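# Eject pipette tip into bin, rehang pipette

## Task

Remove the used tip from the pipette and deposit it in the waste bin; the pipette has an ejector button next to its plunger. The tip may only be released once at least half of it sits below the bin's rim, since releasing it from higher is an immediate failure. The bin must stay upright, and the tip may touch nothing except the pipette and the bin; any other contact is an immediate failure. Afterwards, hang the pipette back on its rack by its finger rest, upright and at its original hanging height. It must stay there by itself at the end, not held in place by the robot.

## Robot and tools

ROBOT. A single UR7e six-joint arm carries a right hand with four digits (index, middle, ring, thumb) driven by 16 motors. There is only one arm, so every command row is one flat list.

FRAMES. Scene frame: origin on the table top under the arm base, +z up, +y to the left when looking along +x. Positions are in metres and orientation is a quaternion wxyz. The hand point sits in front of the palm, where thumb tip and index/middle tips meet in a pinch. Its axes: +z points toward the tips of the straightened fingers, +x runs across the palm away from the thumb, and +y points out of the palm face, which lies at y = -0.062 m. The knuckles are at z = -0.017 m and the straight fingertips reach 0.139 m beyond that. Bending a finger moves its tip toward +y. A rigid mast near the wrist can collide with things; it spans x +0.05 to +0.10, z -0.16 to -0.11, and reaches out to y = +0.06 m. Fingertip rubber caps grip well; the rest of the hand grips poorly.

ROW (24 numbers, each in [-1, 1]).
The first six numbers are dx, dy, dz, rx, ry, rz. Together they are an offset of the hand point's target, expressed in the hand point's own axes. The reference is the pose shown in the latest result that reports it. Before any such result in the scene, and for later calls within the same reply, the reference is wherever the hand is when the action begins. Every row in an action is measured from that same reference; rows do not add up. Scale: 1.0 equals 0.6 m, or 180 degrees for rotation. rx, ry and rz form a single rotation vector. All-zero offsets do not hold the hand still; they pull it back to the reference. Each control step clips the commanded pose to within 100 mm and 16 degrees of the measured pose.
The next sixteen numbers are absolute goal angles, each scaled linearly between the hinge's two stops. In the brackets below, the first figure is the angle in degrees at +1, the second is the angle at -1, and the third is the value at which the hinge is straight.
- Index, middle, ring: mcp, abd, pip, dip in that order. Lowering mcp curls the finger toward the palm at the knuckle (-18, +128; +0.75). Lowering abd swings the finger sideways away from the thumb (-60, +60; 0.00). pip (-29, +108; +0.58) and dip (-21, +117; +0.70) bend the middle and last joints.
- Thumb: cmc, axl, mcp, ipl. Lowering cmc swings the thumb from beside the palm to in front of it (-20, +120; +0.71). axl rolls the thumb about its length (-27, +140; +0.68). mcp (-69, +109; +0.23) and ipl (-77, +108; +0.17) bend it: toward +z when axl is straight, and along cmc's swing direction when axl is at -0.40.
The last two numbers are current_limit and speed. current_limit maps -1 to 0 mA and +1 to 550 mA, with a floor of 11 mA; a low limit may leave a finger too weak to lift. speed sets the goal slew to (speed+1)/2 of 5.9 rad/s. Both start at +0.4 and -0.6 and stay as last written. A finger presses only while its goal lies past the object's surface. Repeating hand_goal keeps a grip; sending hand_measured relaxes it.

TOOLS
- execute_actions: {"actions": [...], "pictures": bool}. The list holds at most one item.
  - An empty list only returns the state, with pictures.
  - An action is {"rows": [1 to 15 rows], "steps": 1 to 15}, with at least 5 steps in practice. Each step lasts 1/30 s, and the last row repeats to fill any remaining steps. steps defaults to 15.
  - A wait is {"steps": n}, up to 300. It is counted from the previous result, and your thinking time is included.
  - Pictures come back only with an empty list or with pictures:true.
  - The last 5 steps of an action run after its result is returned, while you think.
- move: {"target": one row, "speed": 0.002-0.5 m/s (default 0.25; turning at twice that in rad/s), "stop_force": 9-40 N (optional)}. The hand follows a straight path lasting 0.5 to 10 s. The path ignores obstacles, and the hand may lag, drift or overshoot.
  - stop_force ends the path once the wrist sensor feels that much added resistance. The hand then backs off two steps and holds. Use it only with slow moves that do not rotate. Leave it out when moving away from a surface you are pressing.
  - The result line gives the ending (done, off_target, moving, held, fault, or contact), the limits applied (paced = pose clipped; held = some steps blocked), and the distance from the target.
- wait: {"seconds": 0-10}. Nothing new is sent.
- zoom_image: {"camera": cam_head_left|cam_head_right|cam_high|cam_low|cam_wrist, "region": [x0,y0,x1,y1]}. Pixel coordinates start at the top-left, and the region can be at most 504x504. The wrist camera is 616x616 fisheye; the others are 672x504.
- read_manual: licence texts only; no motion.
- finished_scene: {"scene": n}. A reply with no tool call ends the session.

RESULTS. The state line gives the hand point position and quaternion, plus velocities in the scene frame. "Hand target" shows the pose the controller is driving toward. HELD marks steps on which the clearance check withheld the command, and "pose unreachable" means the check altered or blocked it. Hand arrays are listed in motor order:
- hand_goal, hand_measured and hand_current_ma; positive current pushes toward -1.
- hand_state, one word per motor: moving, goal, blocked or overload.
Wrist force and torque are given in hand point axes, with a few newtons of offset and noise; they saturate near 50 N and show pushes back into the arm. Joint torques are noisy whole-drive outputs. Warning lines include MOTOR HOT, OVER-TEMPERATURE FAULT and HAND FAULT.

AVOID
- Joint loads of 130 N m (large joints) or 24.3 N m (wrists), and any outside force of 150 N. Either causes a 10 s stop that skips the rest of the call. The arm is stiff, so aiming even slightly past a firm contact can trigger a fault; approach slowly.
- Hand motors at 495 mA or more for 5 s. The motor then shuts down for 10 s and lets go.
- Letting the tip fall from above half-depth in the bin, letting it touch anything but the pipette or the bin, tipping the bin, dropping the pipette, or knocking anything off the table.
- Loose objects may occasionally get nudged. Always check the reported pose before sending the next offset.

Each tool is called as name([rows], argument=value, ...), one row to a line, values as JSON.

## Session

I'll start by looking at the scene.

execute_actions(actions=[])

Scene clock: 0.00 s of 9600.00 s.
end_effector_position=(+0.7454, -0.4267, +0.2417) hand_goal=(+0.754, +0.000, +0.576, +0.696, +0.754, +0.000, +0.576, +0.696, +0.754, +0.000, +0.576, +0.696, +0.714, +0.678, +0.226, +0.168) hand_measured=(+0.754, +0.000, +0.576, +0.696, +0.754, +0.000, +0.576, +0.696, +0.754, +0.000, +0.576, +0.696, +0.714, +0.678, +0.226, +0.168) hand_current_ma=(+0, +0, +0, +0, +0, +0, +0, +0, +0, +0, +0, +0, +0, +0, +0, +0) hand_state=(goal, goal, goal, goal, goal, goal, goal, goal, goal, goal, goal, goal, goal, goal, goal, goal) hand_current_limit=0.40 hand_speed=-0.60 end_effector_quat_wxyz=(+0.070, +0.815, +0.546, -0.180) end_effector_velocity=(-0.000, +0.000, -0.001) end_effector_angular_velocity=(+0.002, +0.000, -0.001)
Joint positions: [-0.525 -0.806  1.073 -1.826 -1.952 -0.177]
Joint velocities: [-0.001  0.     0.002 -0.     0.001  0.   ]
Joint torques (N m, as the arm reports them, + toward a larger angle): no reading
Motor temperatures (°C, as the motors report them): [34 35 32 40 36 42]
Wrist force (N, on the end effector, along its own x y z axes, offset not removed): no reading
Wrist torque (N m, same axes, about the end effector's origin, offset not removed): no reading
Hand target: +0.745, -0.427, +0.242; +0.070, +0.815, +0.546, -0.180

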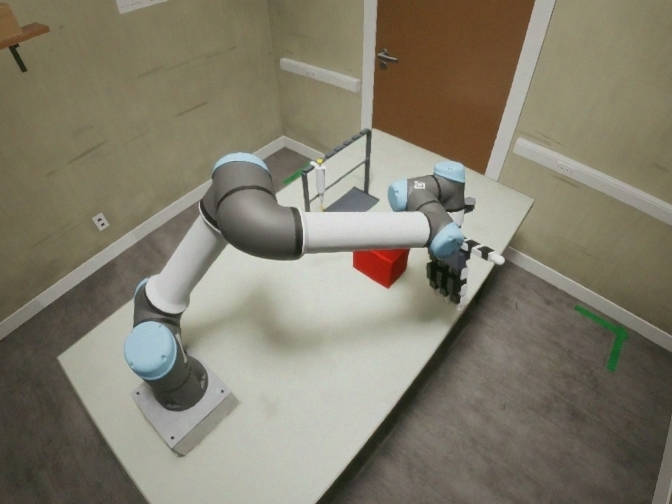

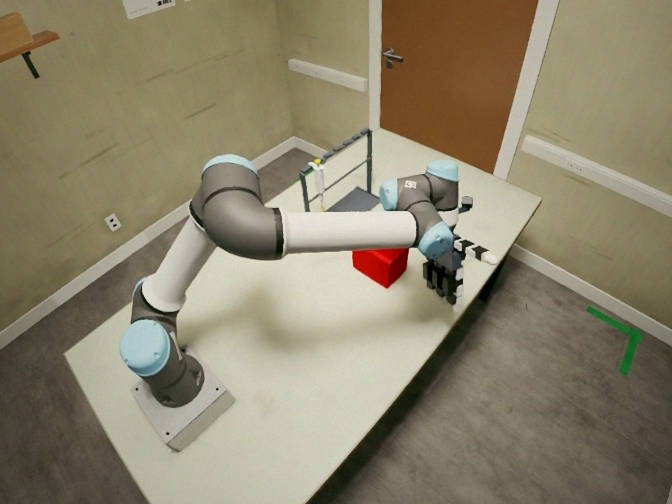

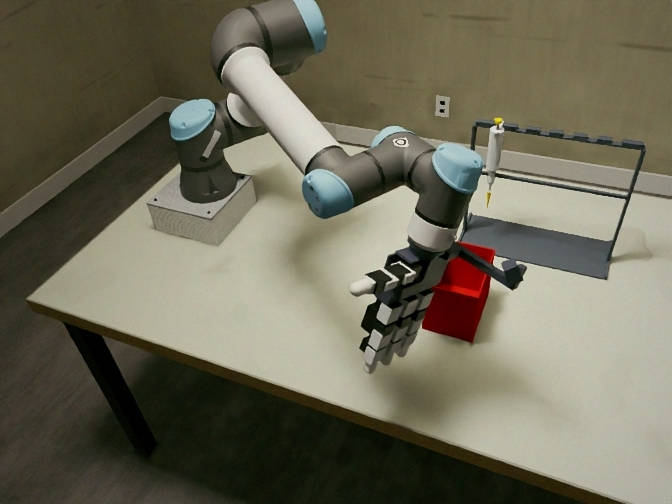

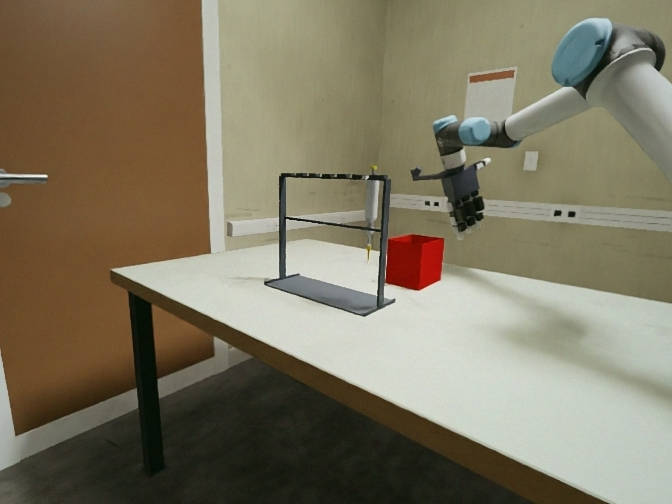

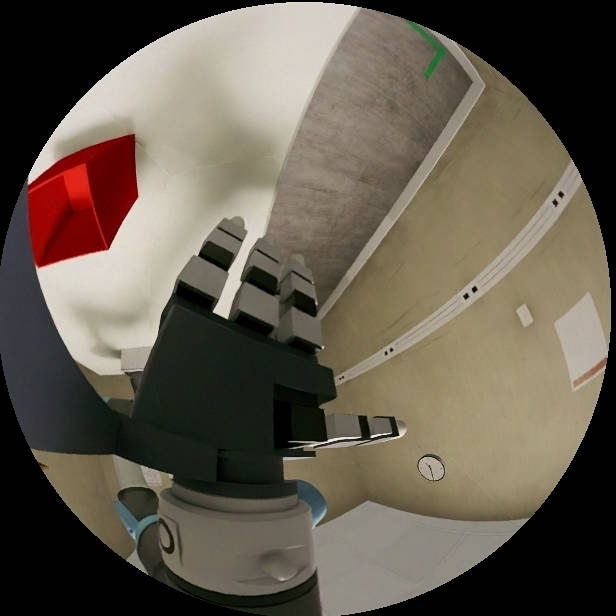

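zoom_image(camera="cam_high", region=[440, 100, 660, 290])

zoom_image(camera="cam_low", region=[260, 150, 460, 320])

zoom_image(camera="cam_head_left", region=[280, 120, 400, 230])

Region (440, 100, 660, 290) of cam_high's 672x504 image, scaled by 2.291, with more detail than that image has; it fills the top 435 rows of this view, and the rest is white.

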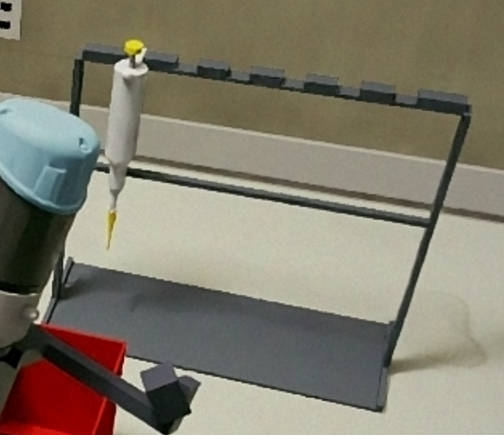

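Region (260, 150, 460, 320) of cam_low's 672x504 image, scaled by 2.520, with more detail than that image has; it fills the top 428 rows of this view, and the rest is white.

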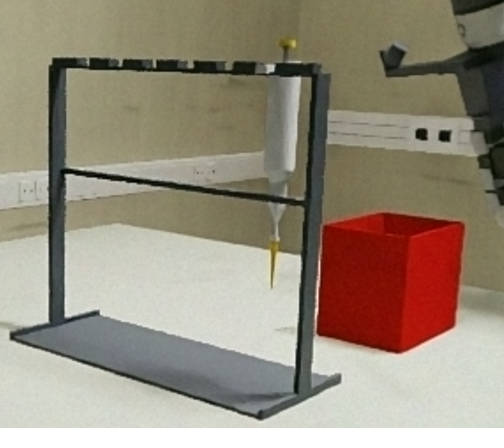

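Region (280, 120, 400, 230) of cam_head_left's 672x504 image, scaled by 4.200, with more detail than that image has; it fills the top 462 rows of this view, and the rest is white.

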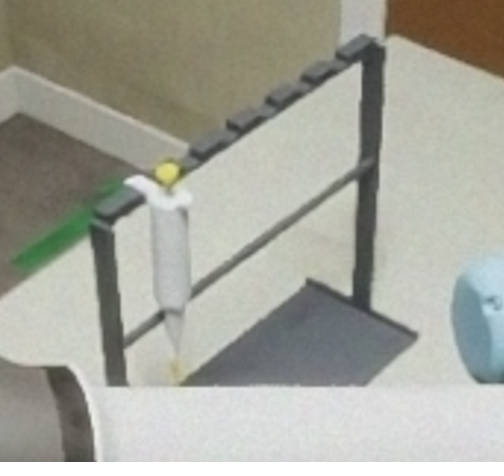

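zoom_image(camera="cam_high", region=[470, 110, 530, 160])

zoom_image(camera="cam_low", region=[345, 158, 405, 208])

zoom_image(camera="cam_head_right", region=[295, 150, 345, 190])

Region (470, 110, 530, 160) of cam_high's 672x504 image, scaled by 8.400, with more detail than that image has.

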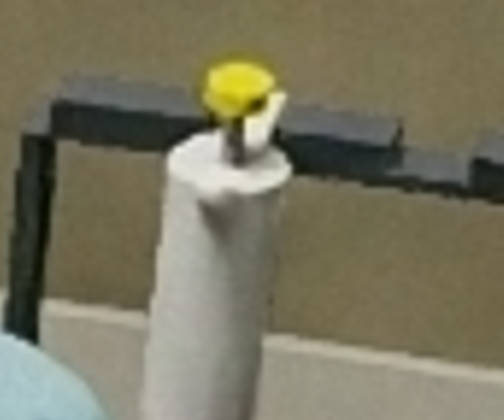

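Region (345, 158, 405, 208) of cam_low's 672x504 image, scaled by 8.400, with more detail than that image has.

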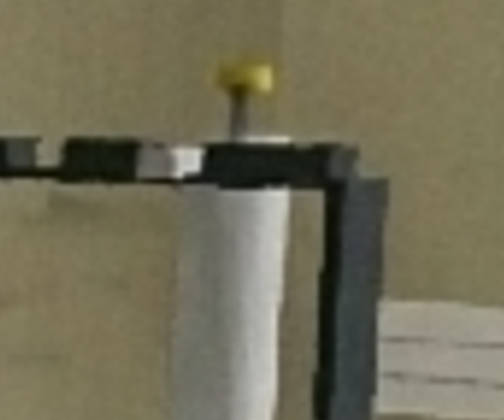

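Region (295, 150, 345, 190) of cam_head_right's 672x504 image, scaled by 10.080, with more detail than that image has; it fills the top 403 rows of this view, and the rest is white.

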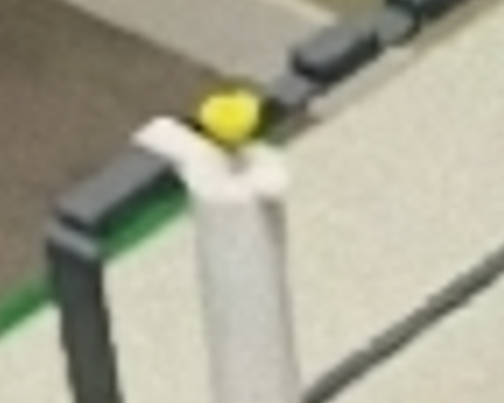

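move(target=[0.496,-0.389,-0.521,-0.3632,-0.1096,-0.5196,0.754,0,0.576,0.696,0.754,0,0.576,0.696,0.754,0,0.576,0.696,0.714,0.678,0.226,0.168,0.4,-0.6], speed=0.25)

Scene clock: 13.87 s of 9600.00 s.
end_effector_position=(+0.6995, +0.0198, +0.4396) hand_goal=(+0.754, +0.000, +0.576, +0.696, +0.754, +0.000, +0.576, +0.696, +0.754, +0.000, +0.576, +0.696, +0.714, +0.678, +0.226, +0.168) hand_measured=(+0.754, -0.002, +0.576, +0.696, +0.754, +0.000, +0.576, +0.696, +0.754, +0.000, +0.576, +0.696, +0.714, +0.678, +0.222, +0.168) hand_current_ma=(-5, -5, +4, +0, -5, -4, +4, +0, -5, -4, +4, +0, +1, -4, -23, -2) hand_state=(goal, goal, goal, goal, goal, goal, goal, goal, goal, goal, goal, goal, goal, goal, goal, goal) hand_current_limit=0.40 hand_speed=-0.60 end_effector_quat_wxyz=(+0.383, -0.000, +0.924, +0.000) end_effector_velocity=(+0.000, +0.001, +0.000) end_effector_angular_velocity=(-0.000, -0.000, +0.008)
Joint positions: [-0.344 -1.403  1.803 -2.723 -1.295 -1.848]
Joint velocities: [ 0.001  0.001 -0.003  0.003  0.005 -0.006]
Joint torques (N m, as the arm reports them, + toward a larger angle): [ 12.85 -22.53 -29.35  -1.7    1.92  -1.73]
Motor temperatures (°C, as the motors report them): [34 35 32 40 36 42]
Wrist force (N, on the end effector, along its own x y z axes, offset not removed): [-4.5 -0.5 2.9]
Wrist torque (N m, same axes, about the end effector's origin, offset not removed): [-0.33 0.36 -0.56]
Hand target: +0.700, +0.020, +0.440; +0.383, -0.001, +0.924, +0.000
Off the commanded pose: 0.001 m, 0 deg.
Kept back: nothing.
After step 90, 6.30 s passed at rest.
move: done
camera_calibration (this result's frames):
cam_wrist: T_world_to_cam=[[0.508795, 0.623525, 0.593586, -0.603261], [-0.188569, -0.592042, 0.783536, -0.238023], [0.839982, -0.510591, -0.18365, -0.371499], [0, 0, 0, 1]] pos_world=[0.574105, 0.0455449, 0.476361]

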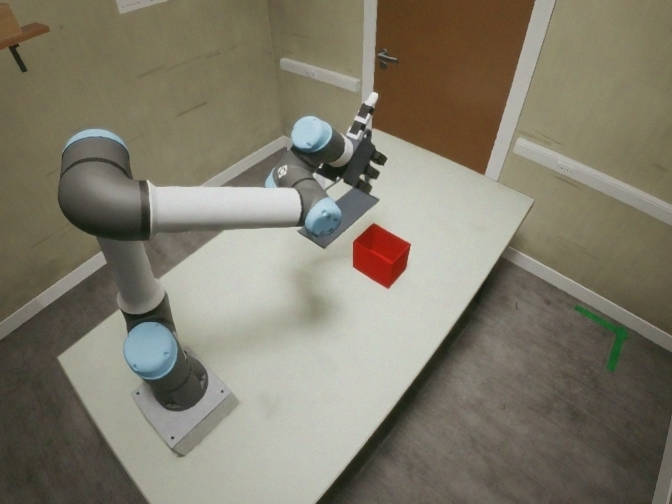

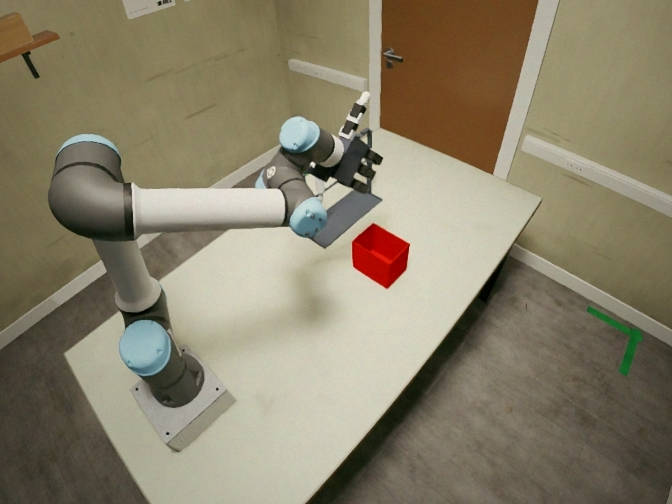

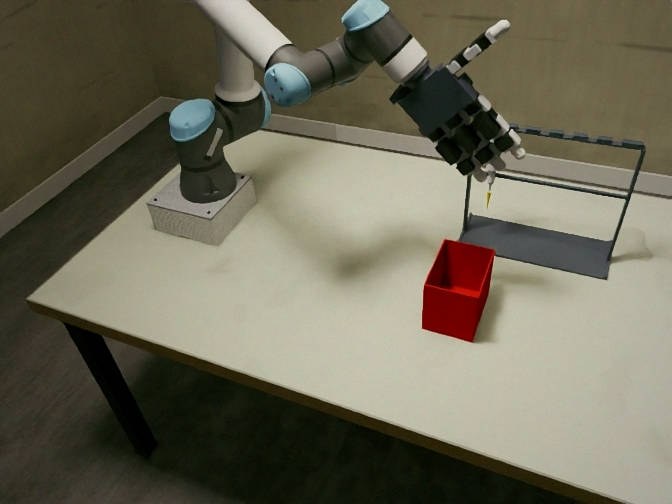

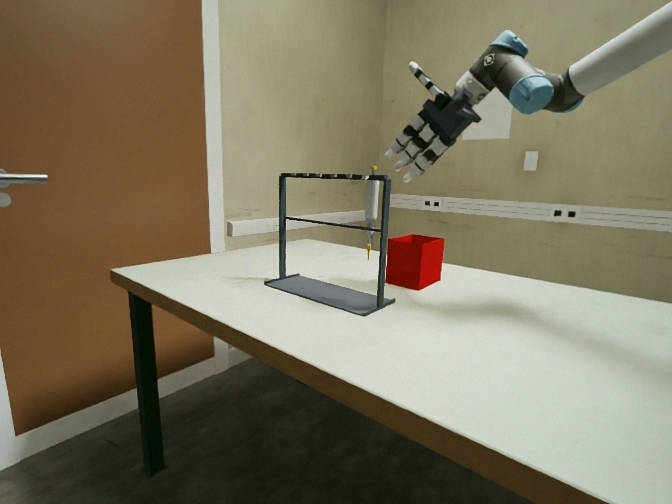

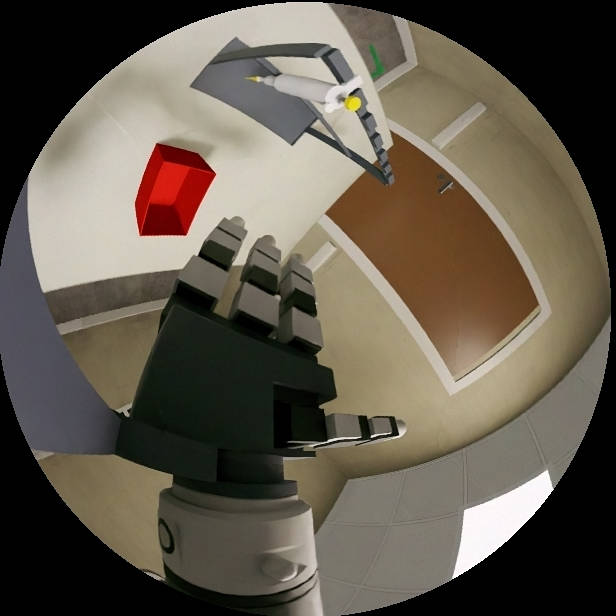

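zoom_image(camera="cam_wrist", region=[230, 30, 400, 140])

Region (230, 30, 400, 140) of cam_wrist's 616x616 image, scaled by 2.965, with more detail than that image has; it fills the top 326 rows of this view, and the rest is white.

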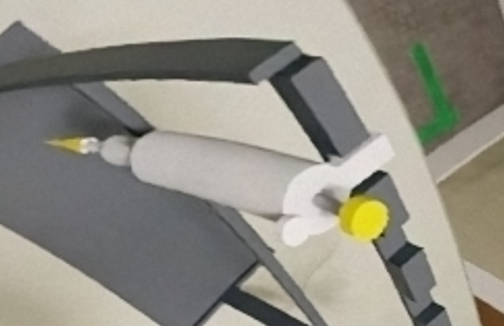

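move(target=[-0.03,0.14,0.03,0,0,0,0.754,0,0.576,0.696,0.754,0,0.576,0.696,0.754,0,0.576,0.696,0.714,0.678,0.226,0.168,0.4,-0.6], speed=0.15)

zoom_image(camera="cam_wrist", region=[180, 60, 400, 240])

Scene clock: 15.47 s of 9600.00 s.
end_effector_position=(+0.7248, +0.1037, +0.4394) hand_goal=(+0.754, +0.000, +0.576, +0.696, +0.754, +0.000, +0.576, +0.696, +0.754, +0.000, +0.576, +0.696, +0.714, +0.678, +0.226, +0.168) hand_measured=(+0.754, -0.002, +0.576, +0.696, +0.754, -0.002, +0.576, +0.696, +0.754, -0.002, +0.576, +0.696, +0.714, +0.678, +0.222, +0.168) hand_current_ma=(-5, -5, +4, +0, -5, -5, +4, +0, -5, -5, +4, +0, +1, -4, -23, -2) hand_state=(goal, goal, goal, goal, goal, goal, goal, goal, goal, goal, goal, goal, goal, goal, goal, goal) hand_current_limit=0.40 hand_speed=-0.60 end_effector_quat_wxyz=(+0.383, -0.000, +0.924, +0.000) end_effector_velocity=(+0.001, +0.002, +0.001) end_effector_angular_velocity=(-0.001, -0.001, -0.000)
Joint positions: [-0.174 -1.349  1.741 -2.742 -1.413 -1.723]
Joint velocities: [ 0.004  0.002 -0.004 -0.    -0.004  0.003]
Joint torques (N m, as the arm reports them, + toward a larger angle): [ 11.21 -25.18 -29.49  -1.71  -1.24   1.37]
Motor temperatures (°C, as the motors report them): [34 35 32 40 36 42]
Wrist force (N, on the end effector, along its own x y z axes, offset not removed): [-3.5 0.3 2.2]
Wrist torque (N m, same axes, about the end effector's origin, offset not removed): [-0.31 0.56 -0.46]
Hand target: +0.725, +0.104, +0.439; +0.383, -0.000, +0.924, -0.000
Off the commanded pose: 0.000 m, 0 deg.
Kept back: nothing.
move: done
camera_calibration (this result's frames):
cam_wrist: T_world_to_cam=[[0.508875, 0.623733, 0.593298, -0.668244], [-0.188394, -0.591808, 0.783754, -0.183702], [0.839972, -0.510607, -0.183649, -0.349969], [0, 0, 0, 1]] pos_world=[0.599409, 0.129393, 0.476174]

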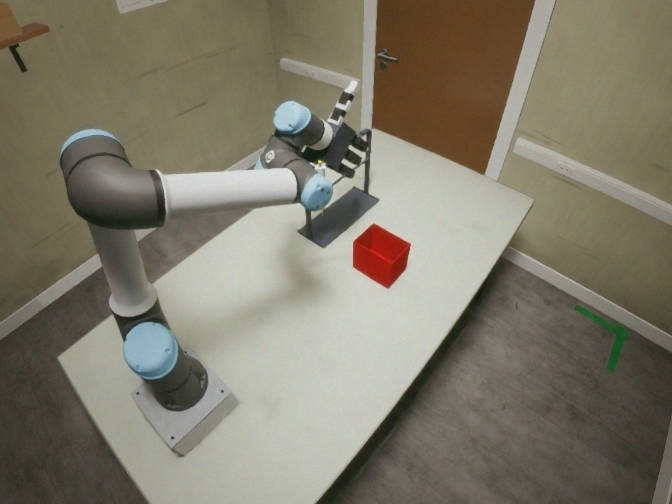

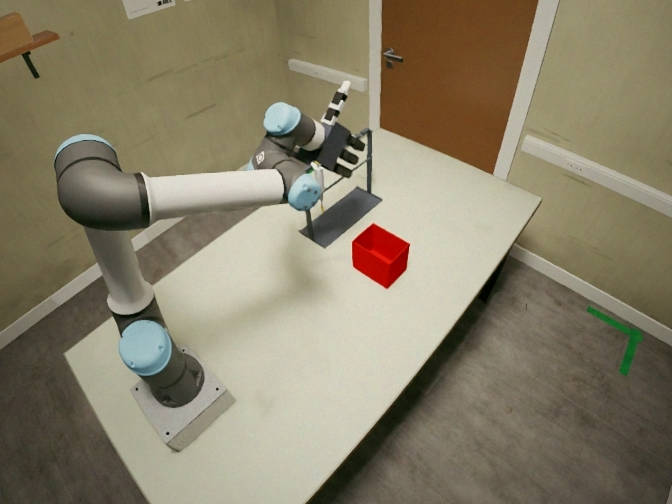

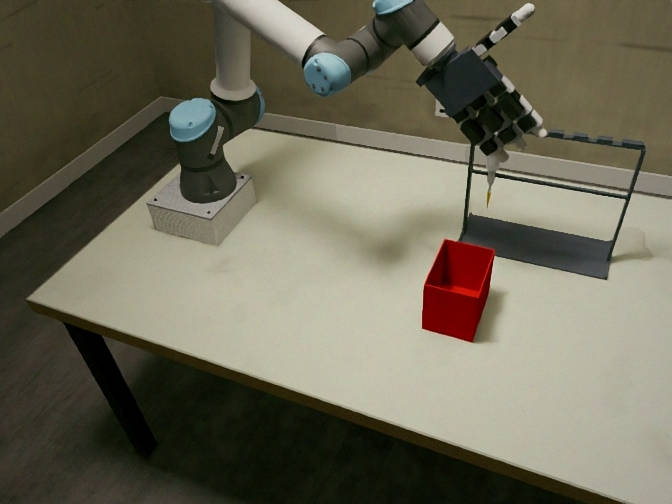

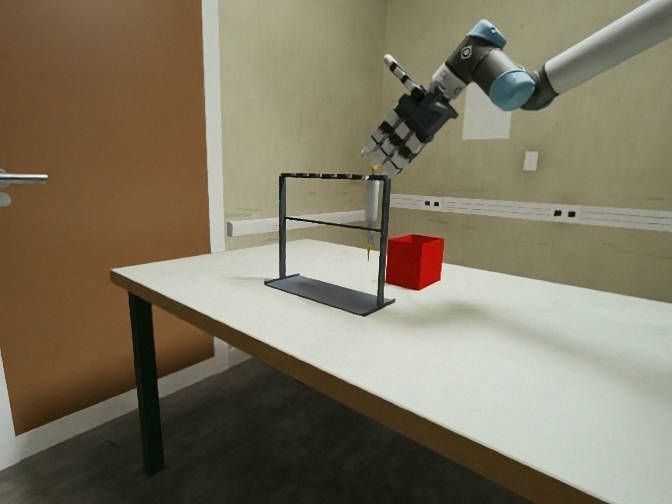

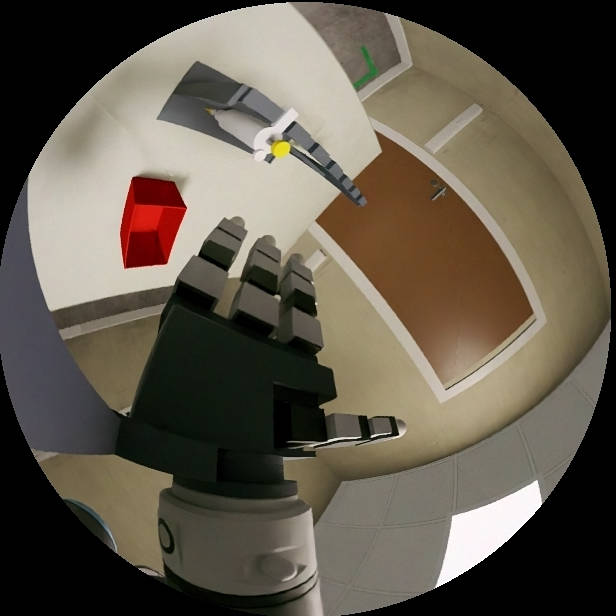

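Region (180, 60, 400, 240) of cam_wrist's 616x616 image, scaled by 2.291, with more detail than that image has; it fills the top 412 rows of this view, and the rest is white.

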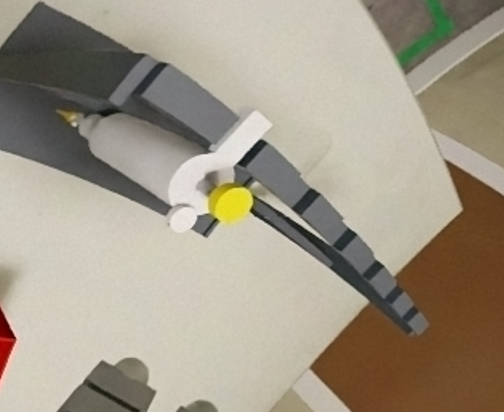

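zoom_image(camera="cam_wrist", region=[235, 95, 315, 175])

Region (235, 95, 315, 175) of cam_wrist's 616x616 image, scaled by 6.300, with more detail than that image has.

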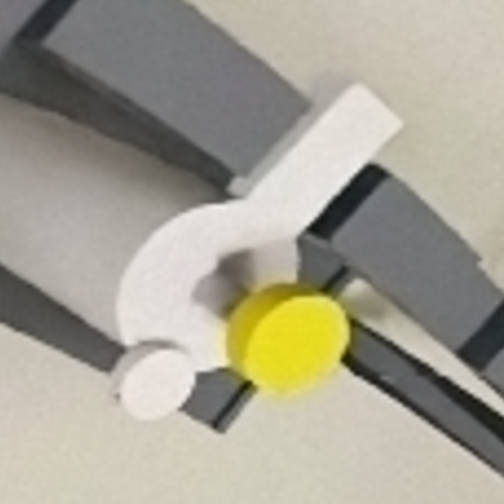

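move(target=[-0.0127,0.0022,0.1057,-0.1053,-0.2474,-0.0436,0.754,0,0.576,0.696,0.754,0,0.576,0.696,0.95,0,0.95,0.95,0.714,0.678,0.226,0.168,0.4,-0.6], speed=0.2)

Scene clock: 22.63 s of 9600.00 s.
end_effector_position=(+0.7750, +0.1049, +0.4001) hand_goal=(+0.754, +0.000, +0.576, +0.696, +0.754, +0.000, +0.576, +0.696, +0.950, +0.000, +0.950, +0.950, +0.714, +0.678, +0.226, +0.168) hand_measured=(+0.754, -0.002, +0.576, +0.696, +0.754, -0.002, +0.576, +0.696, +0.948, -0.002, +0.946, +0.948, +0.714, +0.678, +0.224, +0.168) hand_current_ma=(-5, -13, +4, +0, -5, -12, +4, +0, -16, -10, -17, -15, +1, -4, -15, -2) hand_state=(goal, goal, goal, goal, goal, goal, goal, goal, goal, goal, goal, goal, goal, goal, goal, goal) hand_current_limit=0.40 hand_speed=-0.60 end_effector_quat_wxyz=(+0.696, -0.123, +0.697, +0.123) end_effector_velocity=(+0.001, +0.000, +0.000) end_effector_angular_velocity=(+0.003, -0.009, +0.004)
Joint positions: [-0.278 -0.798  1.581 -3.934 -0.899 -1.564]
Joint velocities: [ 0.     0.008 -0.009 -0.011  0.003  0.007]
Joint torques (N m, as the arm reports them, + toward a larger angle): [-12.68 -40.59 -23.61  -3.1    1.35   1.44]
Motor temperatures (°C, as the motors report them): [34 35 32 40 36 42]
Wrist force (N, on the end effector, along its own x y z axes, offset not removed): [-0.5 -7.7 5.5]
Wrist torque (N m, same axes, about the end effector's origin, offset not removed): [-1.58 -0.27 -0.41]
Hand target: +0.775, +0.105, +0.400; +0.696, -0.123, +0.697, +0.123
Off the commanded pose: 0.000 m, 0 deg.
Kept back: nothing.
After step 90, 1.53 s passed at rest.
move: done
camera_calibration (this result's frames):
cam_wrist: T_world_to_cam=[[-0.26878, 0.565492, 0.779728, -0.137048], [-0.442238, -0.7916, 0.421658, 0.219815], [0.855677, -0.231492, 0.462848, -0.698796], [0, 0, 0, 1]] pos_world=[0.658318, 0.0897395, 0.33761]

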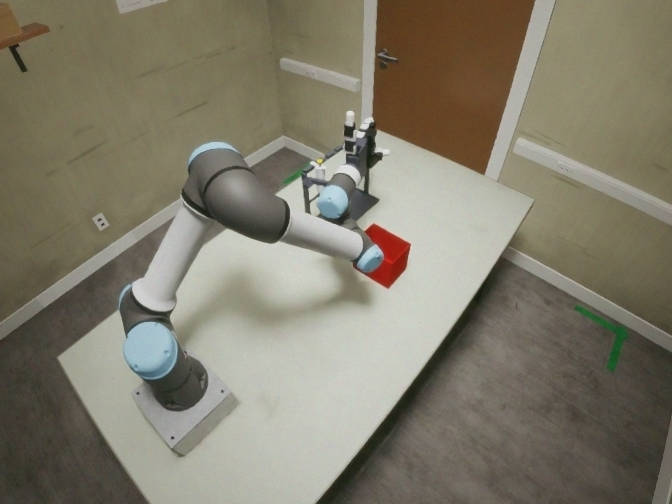

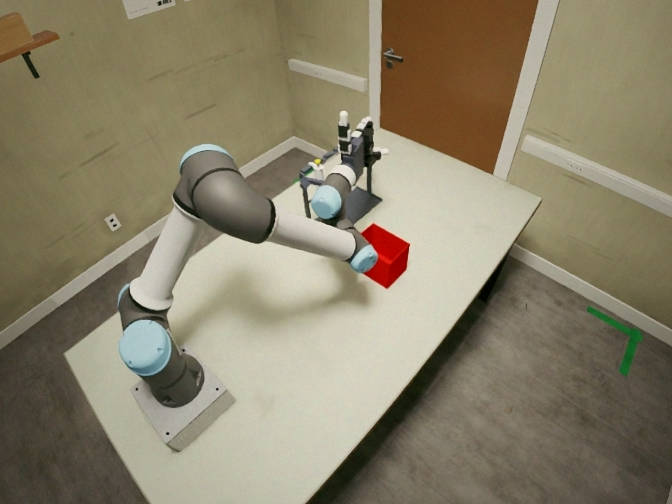

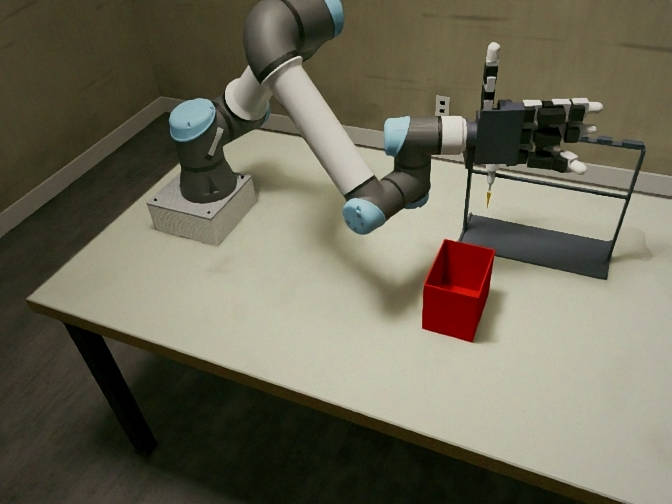

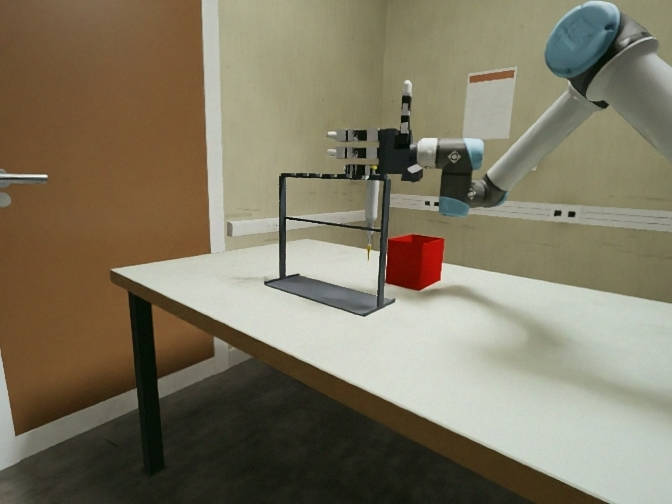

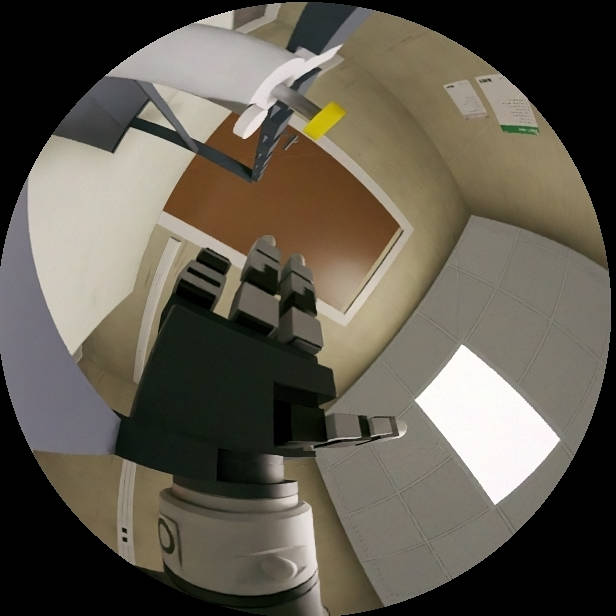

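zoom_image(camera="cam_wrist", region=[200, 20, 380, 160])

Region (200, 20, 380, 160) of cam_wrist's 616x616 image, scaled by 2.800, with more detail than that image has.

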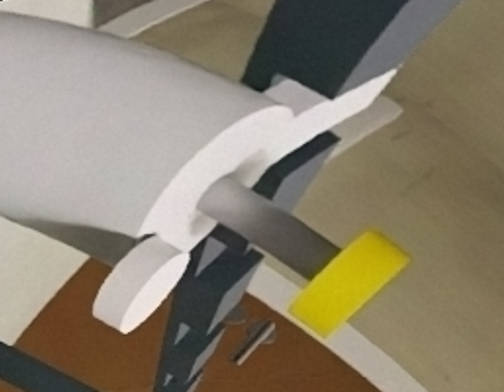

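move(target=[0.248,0,0,0,0,0,0.754,0,0.576,0.696,0.754,0,0.576,0.696,0.95,0,0.95,0.95,0.714,0.678,0.226,0.168,0.4,-0.6], speed=0.12)

Scene clock: 25.33 s of 9600.00 s.
end_effector_position=(+0.7749, +0.1046, +0.2515) hand_goal=(+0.754, +0.000, +0.576, +0.696, +0.754, +0.000, +0.576, +0.696, +0.950, +0.000, +0.950, +0.950, +0.714, +0.678, +0.226, +0.168) hand_measured=(+0.754, -0.004, +0.576, +0.696, +0.754, -0.002, +0.576, +0.696, +0.948, -0.002, +0.946, +0.948, +0.714, +0.678, +0.224, +0.168) hand_current_ma=(-5, -14, +4, +0, -5, -14, +4, +0, -15, -11, -16, -15, +1, -4, -14, -2) hand_state=(goal, goal, goal, goal, goal, goal, goal, goal, goal, goal, goal, goal, goal, goal, goal, goal) hand_current_limit=0.40 hand_speed=-0.60 end_effector_quat_wxyz=(+0.696, -0.123, +0.697, +0.123) end_effector_velocity=(+0.000, +0.000, -0.002) end_effector_angular_velocity=(+0.001, +0.000, -0.001)
Joint positions: [-0.276 -0.522  1.536 -4.164 -0.9   -1.564]
Joint velocities: [ 0.001  0.004 -0.002 -0.002 -0.002  0.001]
Joint torques (N m, as the arm reports them, + toward a larger angle): [ 11.63 -42.63 -20.18  -3.5   -1.59   1.37]
Motor temperatures (°C, as the motors report them): [34 35 32 40 36 42]
Wrist force (N, on the end effector, along its own x y z axes, offset not removed): [-4.1 -1.7 -0.4]
Wrist torque (N m, same axes, about the end effector's origin, offset not removed): [-0.48 0.54 -0.36]
Hand target: +0.775, +0.105, +0.251; +0.696, -0.123, +0.697, +0.123
Off the commanded pose: 0.000 m, 0 deg.
Kept back: nothing.
move: done
camera_calibration (this result's frames):
cam_wrist: T_world_to_cam=[[-0.268761, 0.565518, 0.779716, -0.0210847], [-0.442233, -0.791584, 0.421693, 0.282213], [0.855686, -0.231482, 0.462838, -0.630028], [0, 0, 0, 1]] pos_world=[0.658243, 0.0894791, 0.189034]

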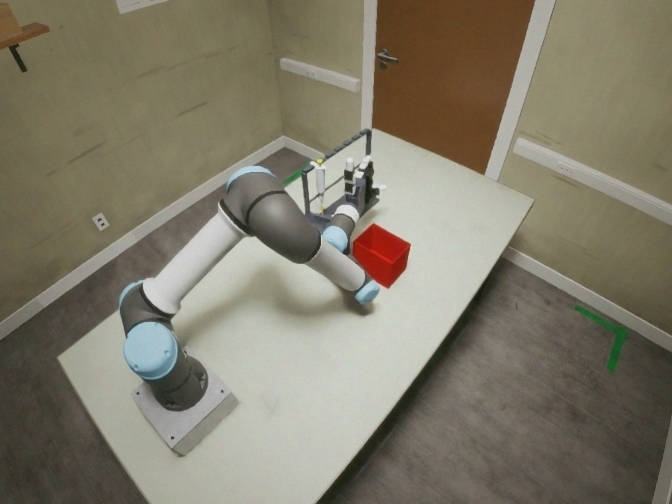

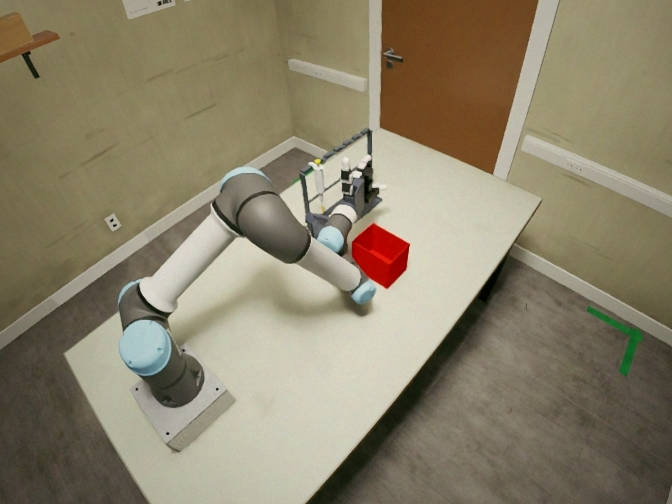

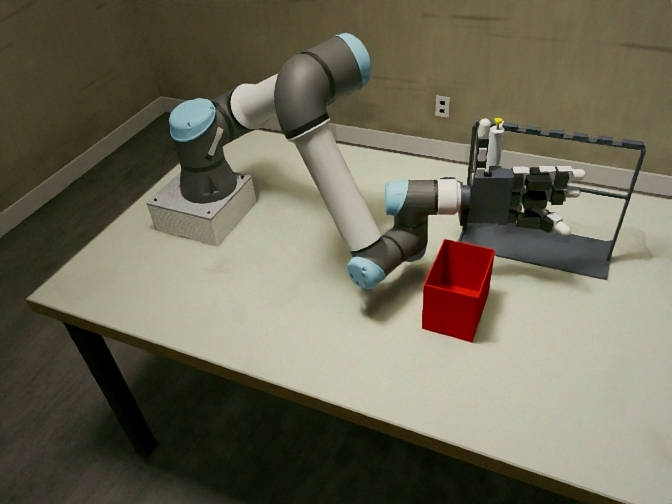

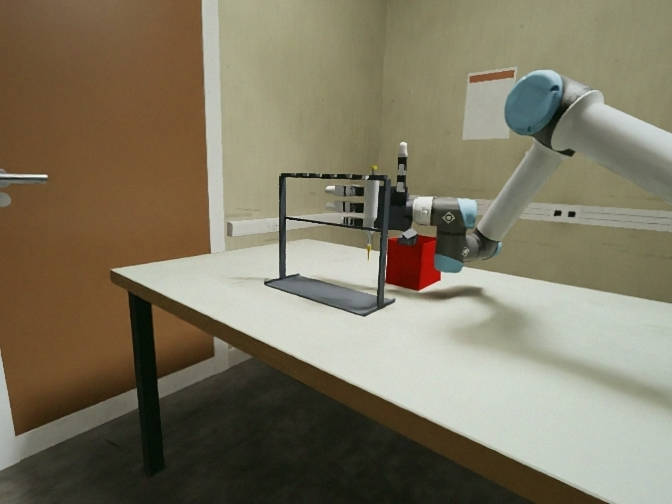

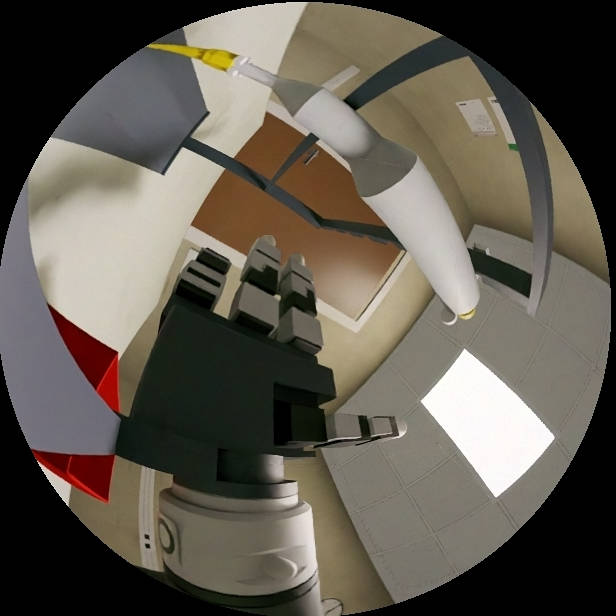

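move(target=[0,0.117,0,0,0,0,0.754,0,0.576,0.696,0.754,0,0.576,0.696,0.95,0,0.95,0.95,0.714,0.678,0.226,0.168,0.4,-0.6], speed=0.05)

Scene clock: 27.73 s of 9600.00 s.
end_effector_position=(+0.7509, +0.1704, +0.2514) hand_goal=(+0.754, +0.000, +0.576, +0.696, +0.754, +0.000, +0.576, +0.696, +0.950, +0.000, +0.950, +0.950, +0.714, +0.678, +0.226, +0.168) hand_measured=(+0.754, -0.004, +0.576, +0.696, +0.754, -0.002, +0.576, +0.696, +0.948, -0.002, +0.946, +0.948, +0.714, +0.678, +0.224, +0.168) hand_current_ma=(-5, -14, +4, +0, -5, -14, +4, +0, -14, -11, -16, -14, +1, -4, -14, -2) hand_state=(goal, goal, goal, goal, goal, goal, goal, goal, goal, goal, goal, goal, goal, goal, goal, goal) hand_current_limit=0.40 hand_speed=-0.60 end_effector_quat_wxyz=(+0.696, -0.124, +0.697, +0.123) end_effector_velocity=(-0.001, +0.002, +0.000) end_effector_angular_velocity=(-0.000, -0.001, +0.000)
Joint positions: [-0.175 -0.554  1.628 -4.223 -1.001 -1.565]
Joint velocities: [ 0.003 -0.001  0.002 -0.001 -0.002 -0.   ]
Joint torques (N m, as the arm reports them, + toward a larger angle): [ 11.98 -59.42  -2.65  -3.44  -1.56  -1.73]
Motor temperatures (°C, as the motors report them): [34 35 32 40 36 42]
Wrist force (N, on the end effector, along its own x y z axes, offset not removed): [-3.5 2.0 1.6]
Wrist torque (N m, same axes, about the end effector's origin, offset not removed): [0.00 0.46 -0.35]
Hand target: +0.751, +0.171, +0.251; +0.696, -0.124, +0.697, +0.123
Off the commanded pose: 0.000 m, 0 deg.
Kept back: nothing.
move: done
camera_calibration (this result's frames):
cam_wrist: T_world_to_cam=[[-0.268729, 0.565675, 0.779613, -0.064608], [-0.442193, -0.791505, 0.421882, 0.323634], [0.855716, -0.231368, 0.462838, -0.594258], [0, 0, 0, 1]] pos_world=[0.634263, 0.155212, 0.188879]

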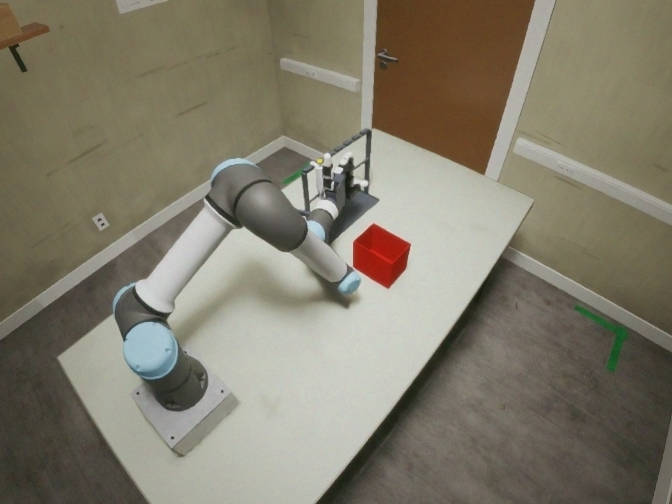

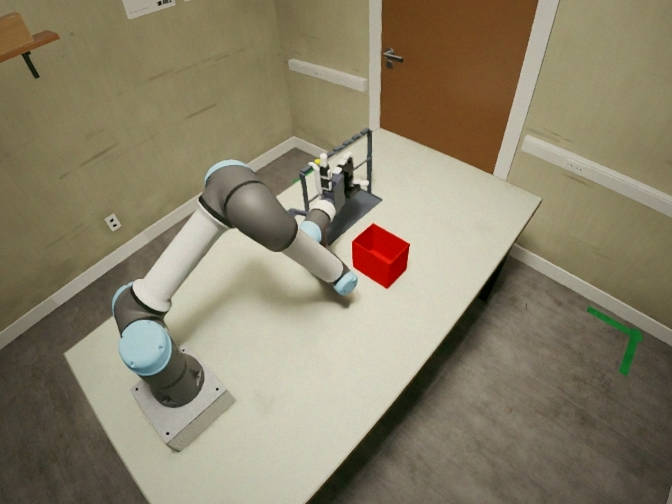

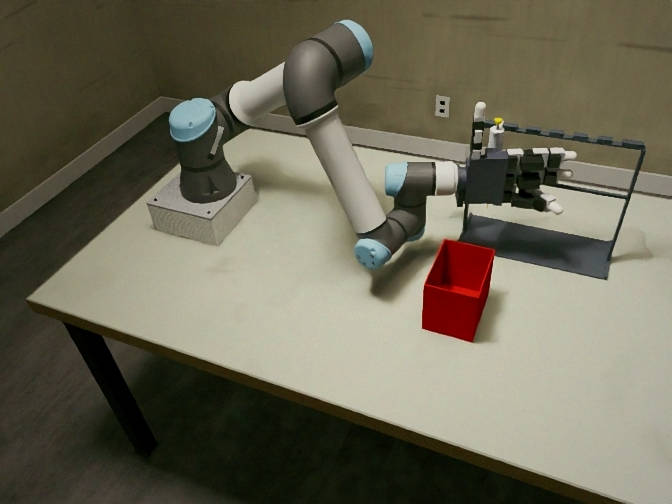

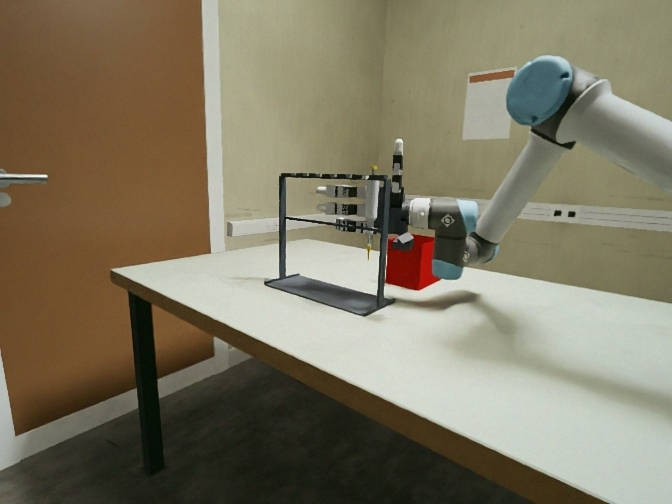

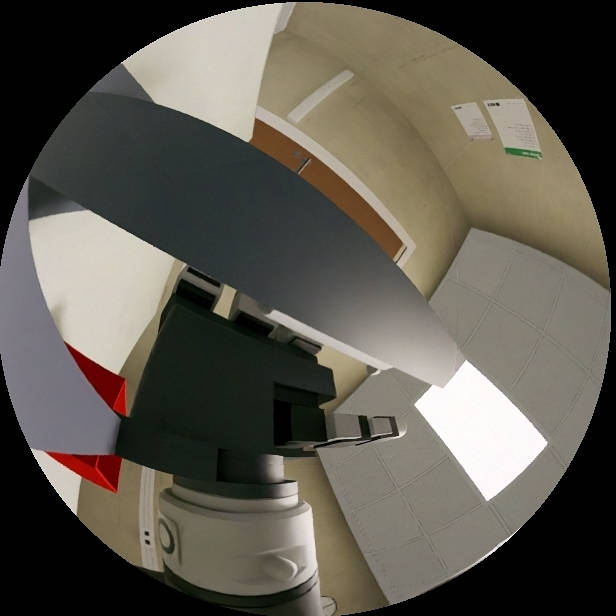

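zoom_image(camera="cam_low", region=[290, 130, 430, 270])

zoom_image(camera="cam_high", region=[440, 90, 600, 230])

Region (290, 130, 430, 270) of cam_low's 672x504 image, scaled by 3.600, with more detail than that image has.

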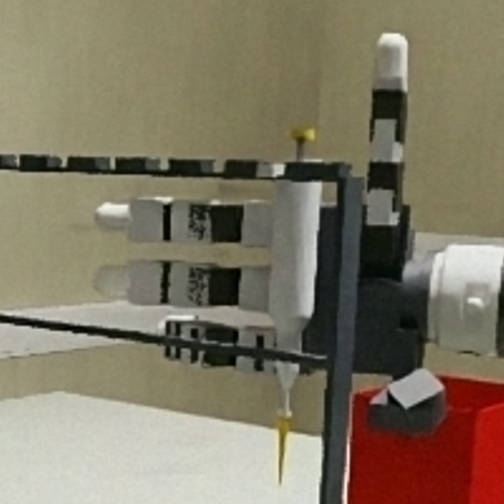

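Region (440, 90, 600, 230) of cam_high's 672x504 image, scaled by 3.150, with more detail than that image has; it fills the top 441 rows of this view, and the rest is white.

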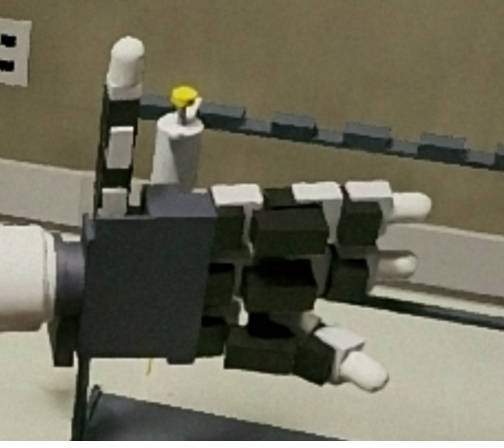

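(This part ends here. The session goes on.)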